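# Stack the small carton onto the large carton

## Task

Set the small carton on the top face of the large carton with no part of it sticking out past that carton's edges. It must stay there by itself once the robot lets go, so switch off the suction and move the tool away at the end.

## Robot and tools

Robot: a single six-joint arm (Doosan M1013) with a four-cup vacuum tool at its end. There is only one arm, so every motion command is one row. The reference point is the cup point: the centre of the four cup rims when nothing touches them. The cups face along the cup point's own +z axis. In the cup point's frame the cups sit at x = -35 and +35 mm; the two cups at y = -70 mm belong to channel a and the two at y = +70 mm to channel b. The tool reaches 148 mm to each side along the cup point's y axis.

Scene frame: origin on the table top right under the arm base, +z up, +y to the left when facing along +x. All positions are in metres in this frame; orientations are unit quaternions written w first (qw, qx, qy, qz). The arm base may be slightly tilted, and the reported cup point can be a little off, more so at long reach.

A ROW is always 9 numbers: x, y, z, qw, qx, qy, qz, suction_a, suction_b. The first seven are an absolute target pose for the cup point in the scene frame (not an offset). suction_a and suction_b run from -1 to 1: 1 asks for full vacuum on that channel, a fraction asks for that share of it, and 0.01 or less switches it off. Each channel keeps its last value until changed. To hold the tool's orientation, repeat the same quaternion in every row rather than copying a possibly drifted one from the result.

Tools:
- execute_actions(actions, pictures): actions is a list holding one item or nothing. An empty list only reports the state (with pictures). An item {"rows": [...], "steps": n} plays up to 15 rows, one per control step of 1/30 s; n is 5 to 15 (default 15) and the last row is repeated to fill the count. An item {"steps": n} without rows is a wait of up to 300 steps counted from the previous result, so your thinking time is included. Rows are refused, with nothing sent, if a target lies more than 0.6 m from the last reported position along any cup-point axis. The result is read 5 steps before the action ends; those last steps run while you think. pictures: true asks for camera images.
- move(target, speed): target is one 9-number row, an absolute pose plus the two suction values, which are applied at the start. The cup point follows a straight line to it lasting 0.5 to 10 s; speed is the path's top speed in m/s, 0.002 to 0.5 (default 0.25), and turning is capped at twice that in rad/s. It ignores obstacles and the real tool can lag, wander or overshoot the speed, most near full reach. Its result has a move: line giving how it ended (done, off_target, moving, held, fault), which limits acted (paced = pose clipped; held = some steps blocked by the clearance check, after which the arm may lurch fast), and the remaining distance to target. Pictures are included.
- wait(seconds): 0 to 10 s with no new command; returns a normal result with pictures.
- zoom_image(camera, region): enlarges part of the latest image from cam_head_left or cam_head_right; region is [x0, y0, x1, y1] in pixels from the top-left, at most 504x504. Both images are 896x504.
- read_manual(section): only returns licence texts.


Each control step, the commanded pose is clipped to lie within 70 mm and 16 degrees of the measured pose, so a distant target takes several actions; after an action the arm only continues to the last clipped pose. Check the reported pose and the "Hand target" line before sending the rest. Position is favoured over orientation when both can't be met.

Result lines: the state gives end_effector_position, end_effector_quat_wxyz and velocities. suction_measured_a/b show the vacuum actually reached; part_present_a/b turn 1 at 0.54 and back to 0 below 0.49. With a good seal the reading sits at most 0.17 under the command (0.27 if both channels are on); near 0 means no seal. "pose unreachable" and HELD mark steps the clearance check changed or blocked. Joint torques and Flange force show loads and contacts (force includes a held object's weight and has noise). MOTOR HOT warns of overheating; an OVER-TEMPERATURE FAULT brakes the arm.

Gripping: press both cups of a channel fully onto a flat, smooth face of the carton, away from its edges, seams and holes, then switch that channel on. A channel with a cup over empty space steals all pump flow from the other channel. Cups shrink under vacuum, so the held carton rides up to about 12 mm closer to the tool. To release, set the carton down so it rests on the large carton, fully inside its top face, turn both channels to 0, then lift at least 15 mm clear. A cup sealed on the table pins the tool; switch its channel off.

Avoid: the arm is stiff, so aiming even slightly below a contact surface, or moving fast into it, can trigger a torque fault (joint load limits 312, 312, 147, 41.4, 41.4, 41.4 N m) or a force fault at 144 N; either halts the arm for 10 s. Approach contacts slowly and stop at the surface. Don't drop, slam or knock anything, and never let an object leave the table. Loose objects may occasionally get a small push from outside, so recheck positions before finishing.

Each tool is called after ">>>" as name([rows], argument=value, ...), one row to a line, values as JSON.

## Session

>>> execute_actions(actions=[])

Scene clock: 0.00 s of 5300.00 s.
end_effector_position=(+0.6547, -0.0168, +0.4595) suction_measured_a=0.01 part_present_a=0 suction_measured_b=0.01 part_present_b=0 end_effector_quat_wxyz=(-0.004, +0.716, +0.698, -0.002) end_effector_velocity=(+0.001, +0.001, -0.001) end_effector_angular_velocity=(+0.000, +0.001, +0.002)
Joint positions: [-0.055  0.153  1.527  0.002  1.461  1.517]
Joint velocities: [ 0.002  0.002 -0.    -0.    -0.     0.   ]
Joint torques (N m, as the joint torque sensors report them, + toward a larger angle): no reading
Flange force (N, the push that the arm receives, along the end effector's own x y z axes): no reading
Hand target: +0.655, -0.017, +0.460; -0.004, +0.716, +0.698, -0.002

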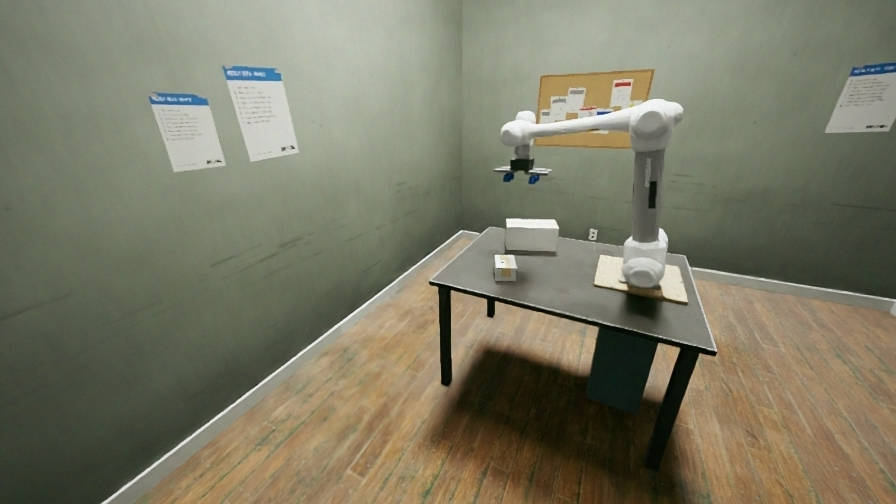

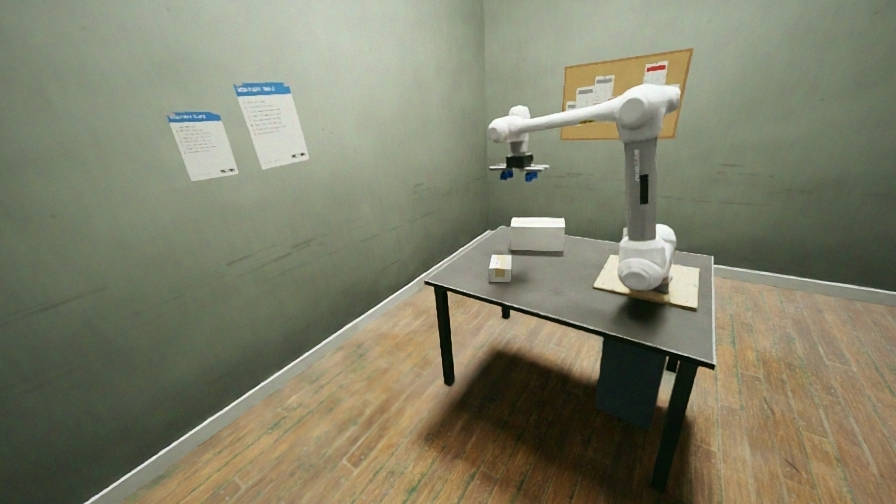

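>>> zoom_image(camera="cam_head_left", region=[470, 150, 590, 300])

>>> zoom_image(camera="cam_head_right", region=[470, 150, 590, 300])

>>> zoom_image(camera="cam_head_left", region=[480, 245, 530, 290])

Region (470, 150, 590, 300) of cam_head_left's 896x504 image, scaled by 3.360, with more detail than that image has; it fills the left 403 columns of this view, and the rest is white.

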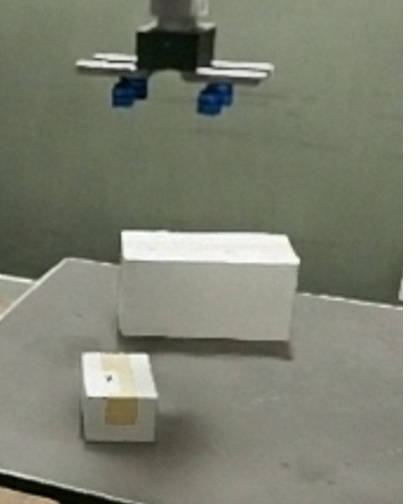

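Region (470, 150, 590, 300) of cam_head_right's 896x504 image, scaled by 3.360, with more detail than that image has; it fills the left 403 columns of this view, and the rest is white.

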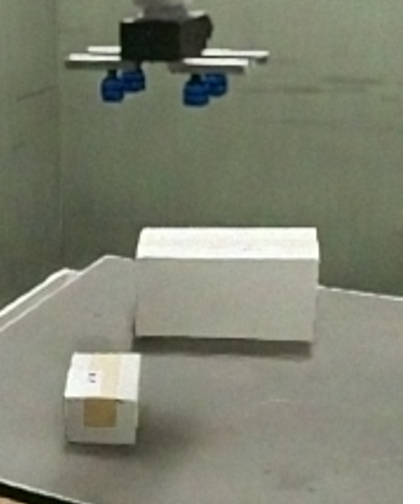

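Region (480, 245, 530, 290) of cam_head_left's 896x504 image, scaled by 10.080, with more detail than that image has; it fills the top 454 rows of this view, and the rest is white.

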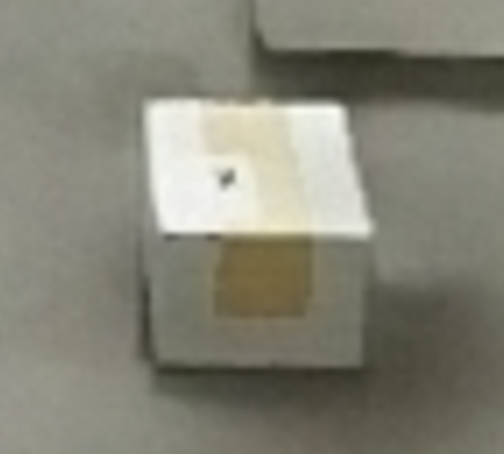

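>>> move(target=[0.581,0.185,0.105,0,0.552,0.834,0,0,0], speed=0.4)

>>> zoom_image(camera="cam_head_left", region=[470, 210, 570, 290])

>>> zoom_image(camera="cam_head_right", region=[470, 210, 570, 290])

Scene clock: 2.20 s of 5300.00 s.
end_effector_position=(+0.5807, +0.1852, +0.1050) suction_measured_a=0.01 part_present_a=0 suction_measured_b=0.01 part_present_b=0 end_effector_quat_wxyz=(-0.000, +0.552, +0.834, -0.000) end_effector_velocity=(+0.001, -0.000, +0.000) end_effector_angular_velocity=(+0.000, -0.001, -0.001)
Joint positions: [ 0.278  0.336  2.004 -0.005  0.794  1.428]
Joint velocities: [-0.001 -0.    -0.001 -0.    -0.     0.   ]
Joint torques (N m, as the joint torque sensors report them, + toward a larger angle): [ -0.6  -67.02 -27.98   3.42  -0.02  -0.09]
Flange force (N, the push that the arm receives, along the end effector's own x y z axes): [1.5 6.5 -5.8]
Hand target: +0.581, +0.185, +0.105; -0.000, +0.552, +0.834, -0.000
Off the commanded pose: 0.000 m, 0 deg.
Kept back: nothing.
move: done

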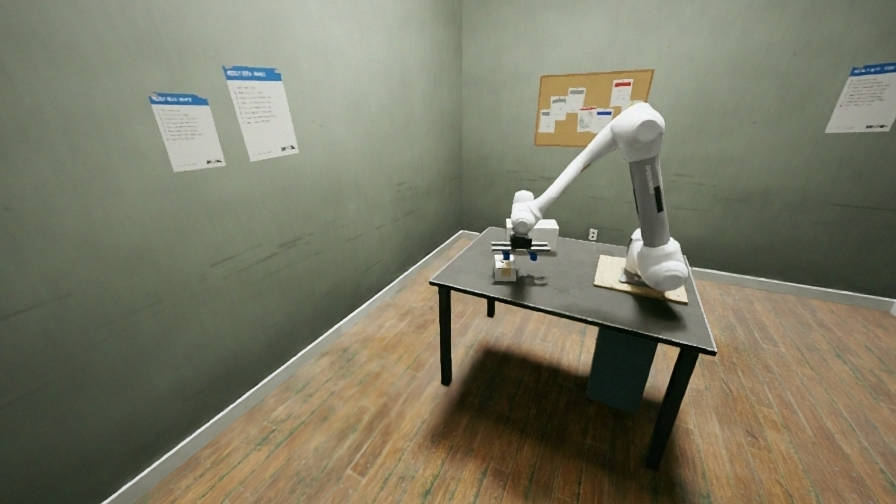

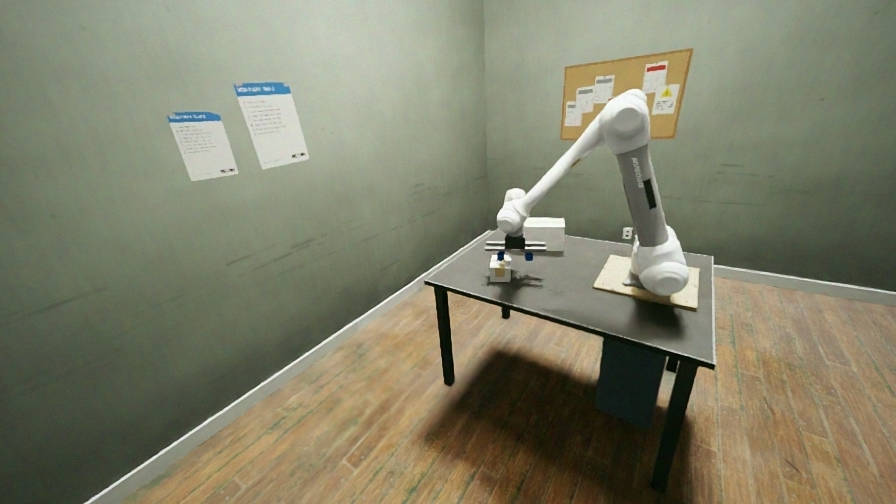

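Region (470, 210, 570, 290) of cam_head_left's 896x504 image, scaled by 5.040, with more detail than that image has; it fills the top 403 rows of this view, and the rest is white.

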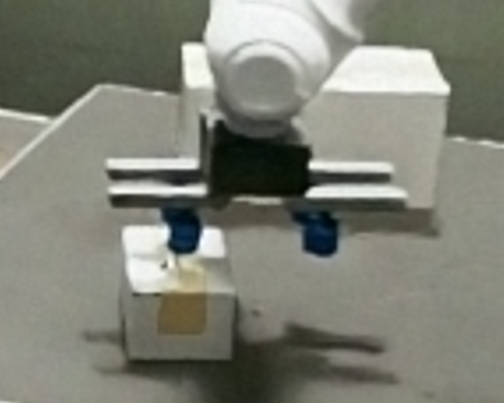

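Region (470, 210, 570, 290) of cam_head_right's 896x504 image, scaled by 5.040, with more detail than that image has; it fills the top 403 rows of this view, and the rest is white.

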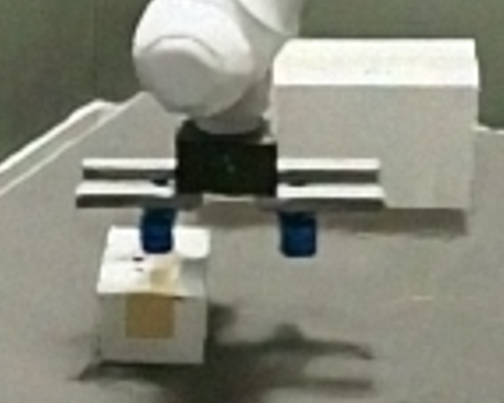

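>>> move(target=[0.58,0.191,0.074,0,0.552,0.834,0,0,1], speed=0.04)

>>> zoom_image(camera="cam_head_left", region=[470, 210, 570, 290])

Scene clock: 3.50 s of 5300.00 s.
end_effector_position=(+0.5799, +0.1910, +0.0740) suction_measured_a=0.01 part_present_a=0 suction_measured_b=0.62 part_present_b=1 end_effector_quat_wxyz=(+0.000, +0.552, +0.834, -0.000) end_effector_velocity=(+0.000, +0.000, +0.000) end_effector_angular_velocity=(+0.000, -0.000, +0.001)
Joint positions: [ 0.287  0.377  2.02  -0.005  0.737  1.437]
Joint velocities: [ 0. -0. -0. -0.  0. -0.]
Joint torques (N m, as the joint torque sensors report them, + toward a larger angle): [ -0.74 -75.98 -30.76   3.19  -0.13  -0.21]
Flange force (N, the push that the arm receives, along the end effector's own x y z axes): [2.0 6.5 5.1]
Hand target: +0.580, +0.191, +0.074; +0.000, +0.552, +0.834, -0.000
Off the commanded pose: 0.000 m, 0 deg.
Kept back: nothing.
move: done

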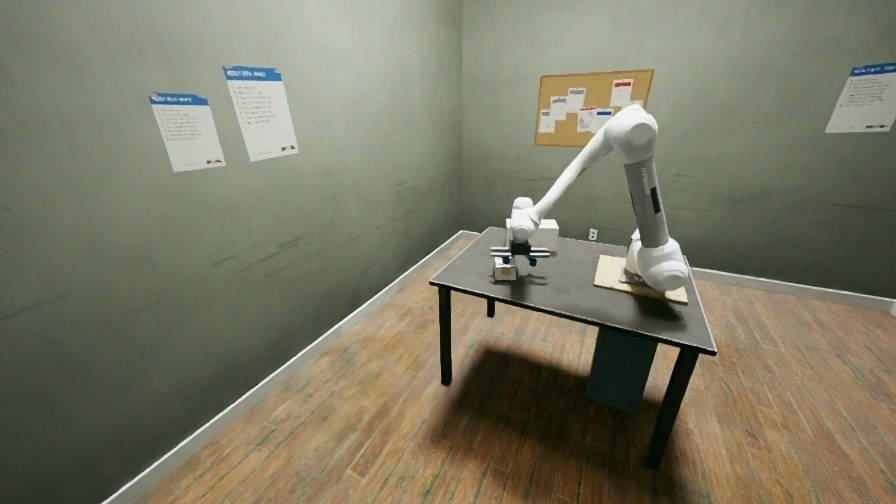

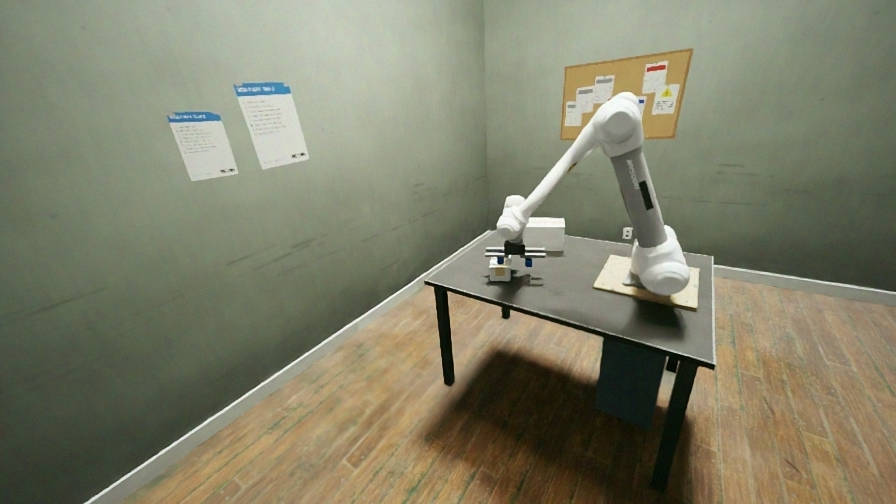

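Region (470, 210, 570, 290) of cam_head_left's 896x504 image, scaled by 5.040, with more detail than that image has; it fills the top 403 rows of this view, and the rest is white.

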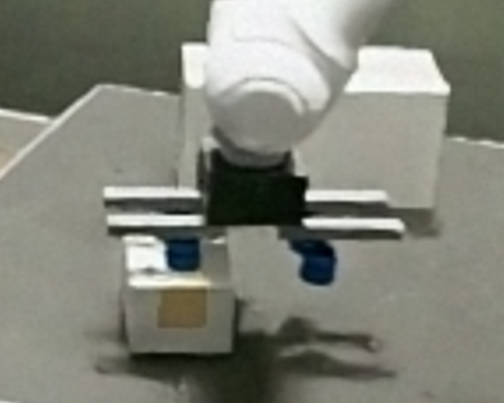

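>>> move(target=[0.585,0.12,0.275,0,0.8,0.6,0,0,1], speed=0.35)

>>> move(target=[0.597,-0.165,0.255,0,0.982,0.19,0,0,1], speed=0.35)

>>> move(target=[0.597,-0.165,0.232,0,0.982,0.19,0,0,1], speed=0.04)

>>> zoom_image(camera="cam_head_left", region=[490, 180, 590, 260])

>>> zoom_image(camera="cam_head_right", region=[490, 180, 590, 260])

Scene clock: 5.10 s of 5300.00 s.
end_effector_position=(+0.5851, +0.1201, +0.2750) suction_measured_a=0.01 part_present_a=0 suction_measured_b=0.89 part_present_b=1 end_effector_quat_wxyz=(-0.000, +0.800, +0.600, +0.000) end_effector_velocity=(-0.000, -0.001, +0.001) end_effector_angular_velocity=(-0.000, -0.002, -0.002)
Joint positions: [ 0.171  0.147  1.881 -0.003  1.105  2.002]
Joint velocities: [-0.001 -0.002 -0.    -0.     0.     0.001]
Joint torques (N m, as the joint torque sensors report them, + toward a larger angle): [ -0.81 -61.05 -40.37   4.16  -0.49   0.17]
Flange force (N, the push that the arm receives, along the end effector's own x y z axes): [4.2 4.5 0.9]
Hand target: +0.585, +0.120, +0.275; -0.000, +0.800, +0.600, +0.000
Off the commanded pose: 0.000 m, 0 deg.
Kept back: nothing.
move: done

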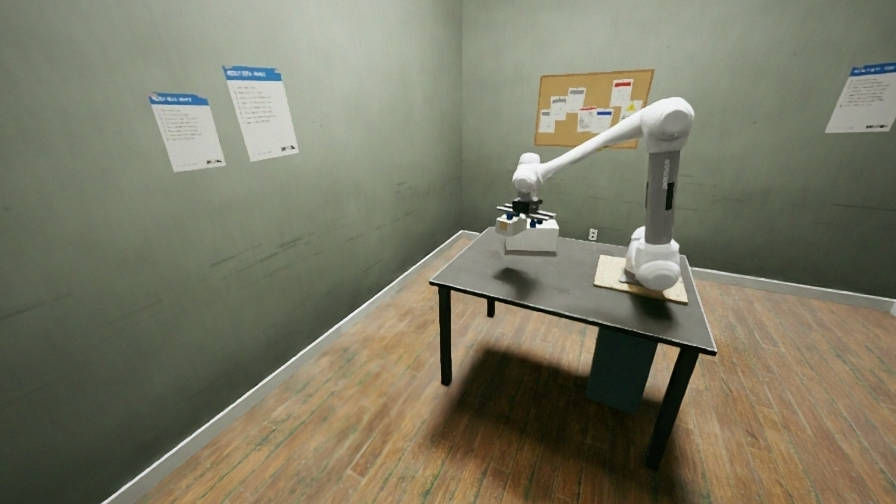

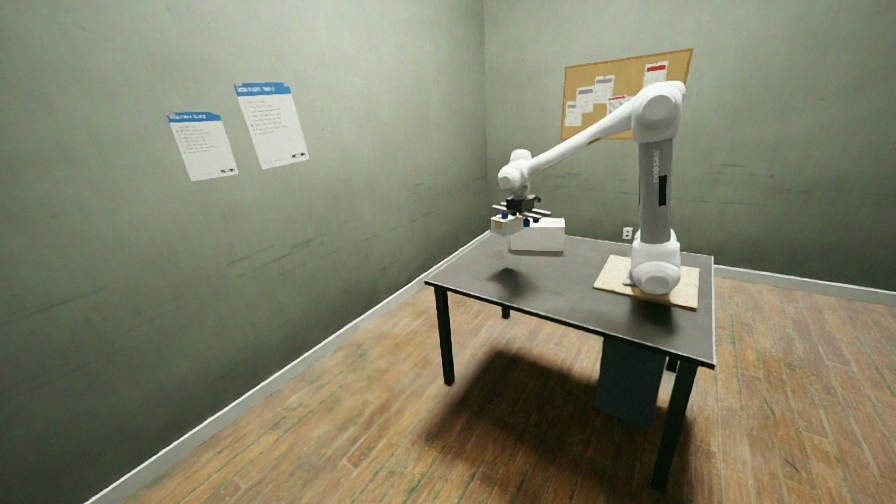

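Scene clock: 6.77 s of 5300.00 s.
end_effector_position=(+0.5967, -0.1653, +0.2550) suction_measured_a=0.01 part_present_a=0 suction_measured_b=0.89 part_present_b=1 end_effector_quat_wxyz=(+0.000, +0.982, +0.190, +0.000) end_effector_velocity=(-0.000, -0.000, +0.001) end_effector_angular_velocity=(-0.001, -0.002, -0.001)
Joint positions: [-0.303  0.194  1.863  0.002  1.075  2.431]
Joint velocities: [-0.001 -0.002  0.    -0.     0.     0.   ]
Joint torques (N m, as the joint torque sensors report them, + toward a larger angle): [ -0.72 -65.99 -40.63   3.79  -0.41  -0.02]
Flange force (N, the push that the arm receives, along the end effector's own x y z axes): [4.6 1.7 2.0]
Hand target: +0.597, -0.165, +0.255; +0.000, +0.982, +0.190, +0.000
Off the commanded pose: 0.000 m, 0 deg.
Kept back: nothing.
move: done

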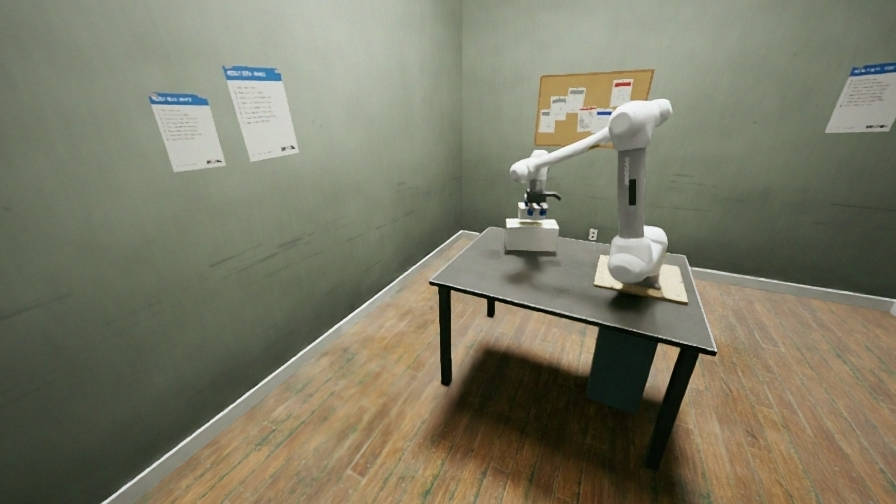

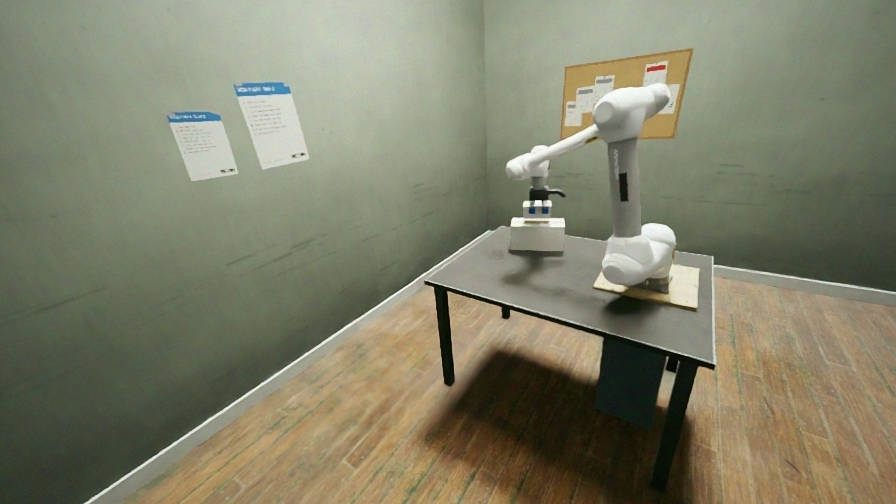

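Scene clock: 7.60 s of 5300.00 s.
end_effector_position=(+0.5970, -0.1650, +0.2320) suction_measured_a=0.01 part_present_a=0 suction_measured_b=0.89 part_present_b=1 end_effector_quat_wxyz=(+0.000, +0.982, +0.190, +0.000) end_effector_velocity=(-0.001, +0.001, -0.002) end_effector_angular_velocity=(+0.001, +0.003, +0.000)
Joint positions: [-0.303  0.214  1.885  0.002  1.034  2.432]
Joint velocities: [ 0.     0.001  0.002  0.    -0.     0.   ]
Joint torques (N m, as the joint torque sensors report them, + toward a larger angle): [ -0.6  -66.67 -39.12   3.92  -0.42  -0.01]
Flange force (N, the push that the arm receives, along the end effector's own x y z axes): [5.7 2.6 2.5]
Hand target: +0.597, -0.165, +0.232; +0.000, +0.982, +0.190, -0.000
Off the commanded pose: 0.000 m, 0 deg.
Kept back: nothing.
move: done

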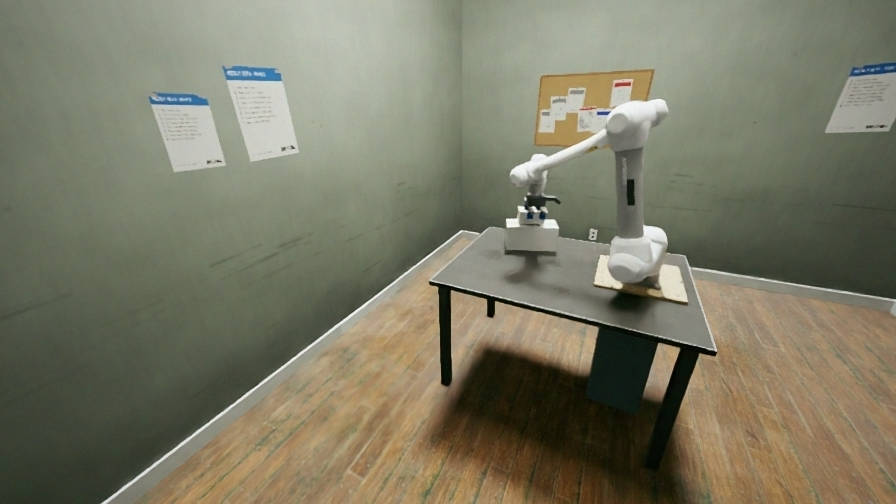

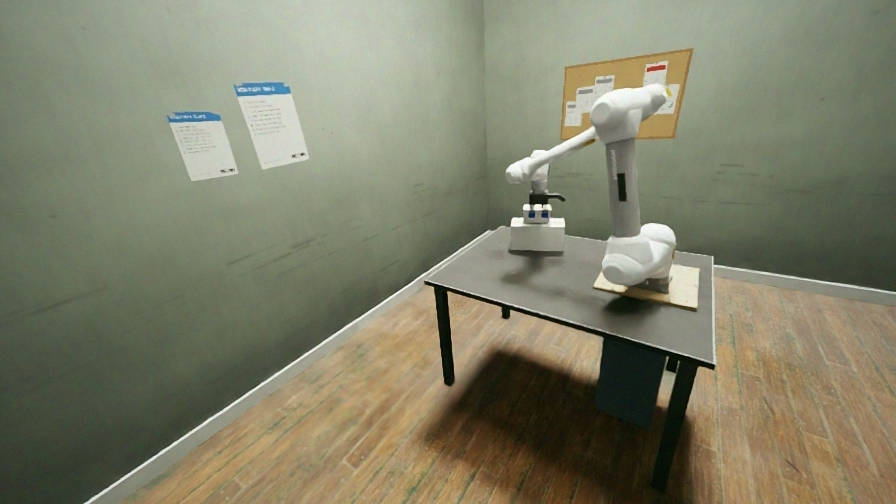

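Region (490, 180, 590, 260) of cam_head_left's 896x504 image, scaled by 5.040, with more detail than that image has; it fills the top 403 rows of this view, and the rest is white.

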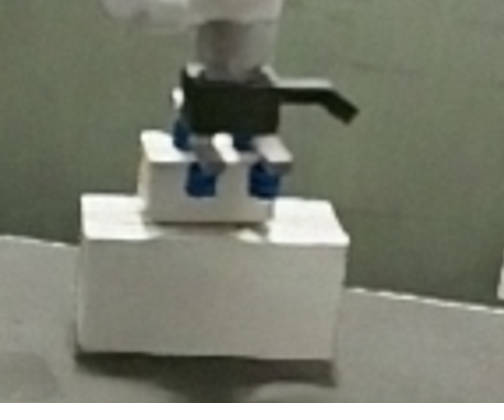

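Region (490, 180, 590, 260) of cam_head_right's 896x504 image, scaled by 5.040, with more detail than that image has; it fills the top 403 rows of this view, and the rest is white.

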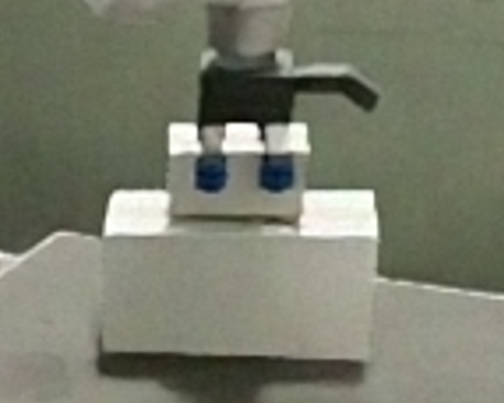

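>>> execute_actions([
  {"rows":[[0.597,-0.165,0.23,0,0.982,0.19,0,0,1],[0.597,-0.165,0.228,0,0.982,0.19,0,0,1],[0.597,-0.165,0.226,0,0.982,0.19,0,0,1],[0.597,-0.165,0.224,0,0.982,0.19,0,0,1]],"steps":12},
])

Scene clock: 7.97 s of 5300.00 s.
end_effector_position=(+0.5969, -0.1650, +0.2240) suction_measured_a=0.01 part_present_a=0 suction_measured_b=0.89 part_present_b=1 end_effector_quat_wxyz=(-0.000, +0.982, +0.190, -0.000) end_effector_velocity=(+0.004, -0.002, +0.001) end_effector_angular_velocity=(-0.004, -0.012, -0.002)
Joint positions: [-0.303  0.221  1.893  0.002  1.019  2.432]
Joint velocities: [-0.001 -0.    -0.003 -0.    -0.01   0.   ]
Joint torques (N m, as the joint torque sensors report them, + toward a larger angle): [ -0.35 -69.31 -41.28   3.68  -0.38  -0.2 ]
Flange force (N, the push that the arm receives, along the end effector's own x y z axes): [3.0 0.7 0.2]
Steps of this call (steps 1 to 4: nothing new was sent; steps 5 to 11: the first 7 steps of this action). Readings (end_effector_position | what the end effector reports):
5: (+0.5970, -0.1650, +0.2319) | suction_measured_a=0.01 part_present_a=0 suction_measured_b=0.89 part_present_b=1
6: (+0.5971, -0.1650, +0.2311) | suction_measured_a=0.01 part_present_a=0 suction_measured_b=0.89 part_present_b=1
8: (+0.5970, -0.1650, +0.2273) | suction_measured_a=0.01 part_present_a=0 suction_measured_b=0.89 part_present_b=1
11: the state above

>>> execute_actions([
  {"rows":[[0.597,-0.165,0.222,0,0.982,0.19,0,0,1],[0.597,-0.165,0.22,0,0.982,0.19,0,0,1]],"steps":12},
])

Scene clock: 8.37 s of 5300.00 s.
end_effector_position=(+0.5970, -0.1650, +0.2201) suction_measured_a=0.01 part_present_a=0 suction_measured_b=0.89 part_present_b=1 end_effector_quat_wxyz=(+0.000, +0.982, +0.190, +0.000) end_effector_velocity=(+0.000, -0.001, -0.001) end_effector_angular_velocity=(+0.000, +0.001, -0.002)
Joint positions: [-0.303  0.225  1.897  0.002  1.012  2.432]
Joint velocities: [-0.002  0.001 -0.001 -0.    -0.     0.   ]
Joint torques (N m, as the joint torque sensors report them, + toward a larger angle): [  0.38 -60.66 -36.24   4.36  -0.48  -0.31]
Flange force (N, the push that the arm receives, along the end effector's own x y z axes): [0.6 0.6 -6.2]
Off your previous action's commanded pose: 0.000 m, 0 deg at its last step (step 5 of this call).
Steps of this call (steps 1 to 5: the last 5 steps of your previous action; steps 6 to 12: the first 7 steps of this action). Readings (end_effector_position | what the end effector reports):
6: (+0.5970, -0.1650, +0.2240) | suction_measured_a=0.01 part_present_a=0 suction_measured_b=0.89 part_present_b=1
7: (+0.5971, -0.1650, +0.2231) | suction_measured_a=0.01 part_present_a=0 suction_measured_b=0.89 part_present_b=1
9: (+0.5969, -0.1650, +0.2202) | suction_measured_a=0.01 part_present_a=0 suction_measured_b=0.89 part_present_b=1
12: the state above

Resting.

>>> execute_actions([
  {"rows":[[0.597,-0.165,0.22,0,0.982,0.19,0,0,0]],"steps":15},
])

>>> move(target=[0.597,-0.165,0.45,0,0.982,0.19,0,0,0], speed=0.35)

>>> zoom_image(camera="cam_head_left", region=[490, 180, 590, 260])

Scene clock: 9.03 s of 5300.00 s.
end_effector_position=(+0.5970, -0.1650, +0.2200) suction_measured_a=0.01 part_present_a=0 suction_measured_b=0.01 part_present_b=0 end_effector_quat_wxyz=(+0.000, +0.982, +0.190, +0.000) end_effector_velocity=(+0.000, +0.001, -0.001) end_effector_angular_velocity=(+0.001, +0.001, +0.001)
Joint positions: [-0.303  0.225  1.897  0.002  1.012  2.432]
Joint velocities: [ 0.001  0.001  0.     0.    -0.     0.   ]
Joint torques (N m, as the joint torque sensors report them, + toward a larger angle): [ -0.97 -41.21 -18.56   5.65   1.26  -0.07]
Flange force (N, the push that the arm receives, along the end effector's own x y z axes): [5.6 1.6 -36.6]
Off your previous action's commanded pose: 0.000 m, 0 deg at its last step (step 5 of this call).
Steps of this call (steps 1 to 5: the last 5 steps of your previous action; steps 6 to 10: nothing new was sent; steps 11 to 20: the first 10 steps of this action). Readings (end_effector_position | what the end effector reports):
11: (+0.5970, -0.1650, +0.2200) | suction_measured_a=0.01 part_present_a=0 suction_measured_b=0.54 part_present_b=1
12: (+0.5970, -0.1650, +0.2200) | suction_measured_a=0.01 part_present_a=0 suction_measured_b=0.06 part_present_b=0
14: (+0.5970, -0.1650, +0.2200) | suction_measured_a=0.01 part_present_a=0 suction_measured_b=0.01 part_present_b=0
18: (+0.5970, -0.1650, +0.2200) | suction_measured_a=0.01 part_present_a=0 suction_measured_b=0.01 part_present_b=0
20: the state above

Scene clock: 10.33 s of 5300.00 s.
end_effector_position=(+0.5972, -0.1650, +0.4500) suction_measured_a=0.01 part_present_a=0 suction_measured_b=0.01 part_present_b=0 end_effector_quat_wxyz=(-0.000, +0.982, +0.190, +0.000) end_effector_velocity=(+0.001, +0.001, -0.000) end_effector_angular_velocity=(+0.000, +0.000, +0.001)
Joint positions: [-0.303  0.095  1.611  0.002  1.427  2.432]
Joint velocities: [ 0.001  0.001 -0.001  0.     0.     0.   ]
Joint torques (N m, as the joint torque sensors report them, + toward a larger angle): [ -0.91 -55.12 -40.94   4.77   0.03  -0.01]
Flange force (N, the push that the arm receives, along the end effector's own x y z axes): [5.7 2.2 -6.9]
Hand target: +0.597, -0.165, +0.450; -0.000, +0.982, +0.190, +0.000
Off your previous action's commanded pose: 0.000 m, 0 deg at its last step (step 5 of this call).
Off the commanded pose: 0.000 m, 0 deg.
Kept back: nothing.
move: done

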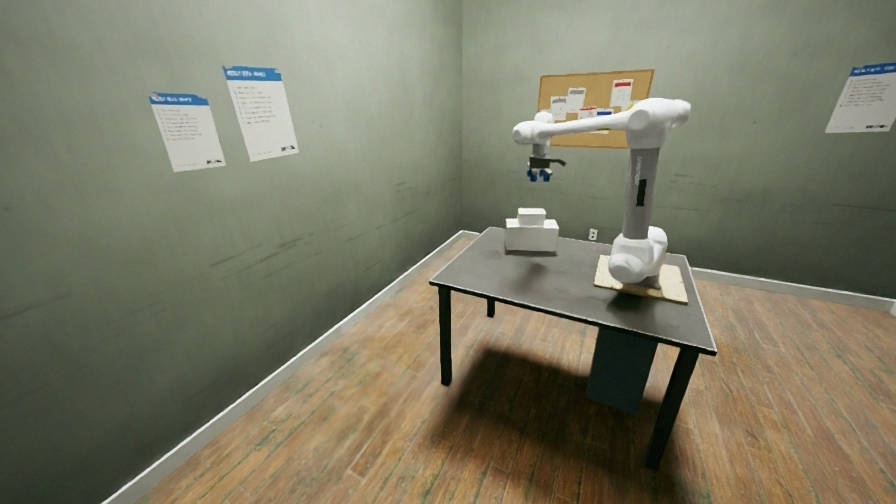

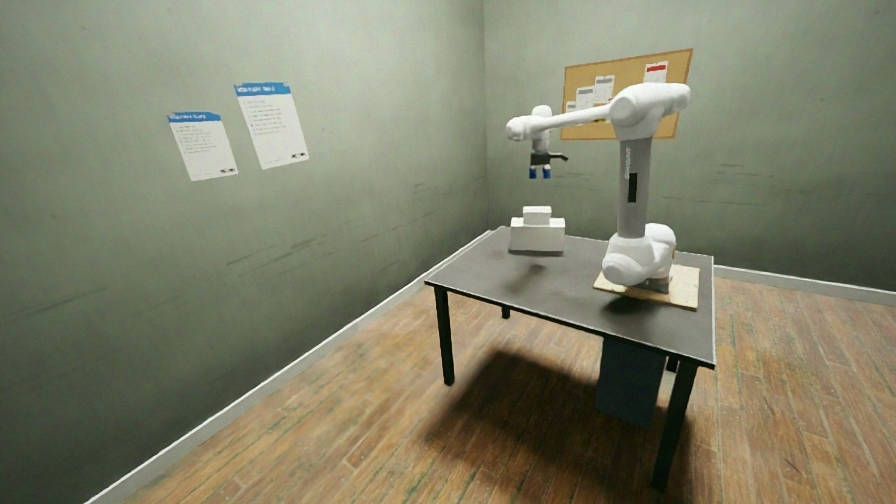

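Region (490, 180, 590, 260) of cam_head_left's 896x504 image, scaled by 5.040, with more detail than that image has; it fills the top 403 rows of this view, and the rest is white.

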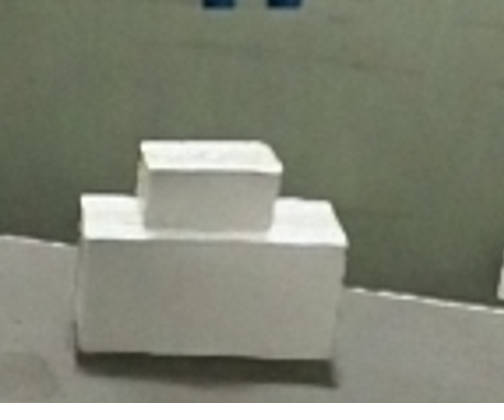

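>>> finished_scene(scene=1)

The scene is finished: the task was done.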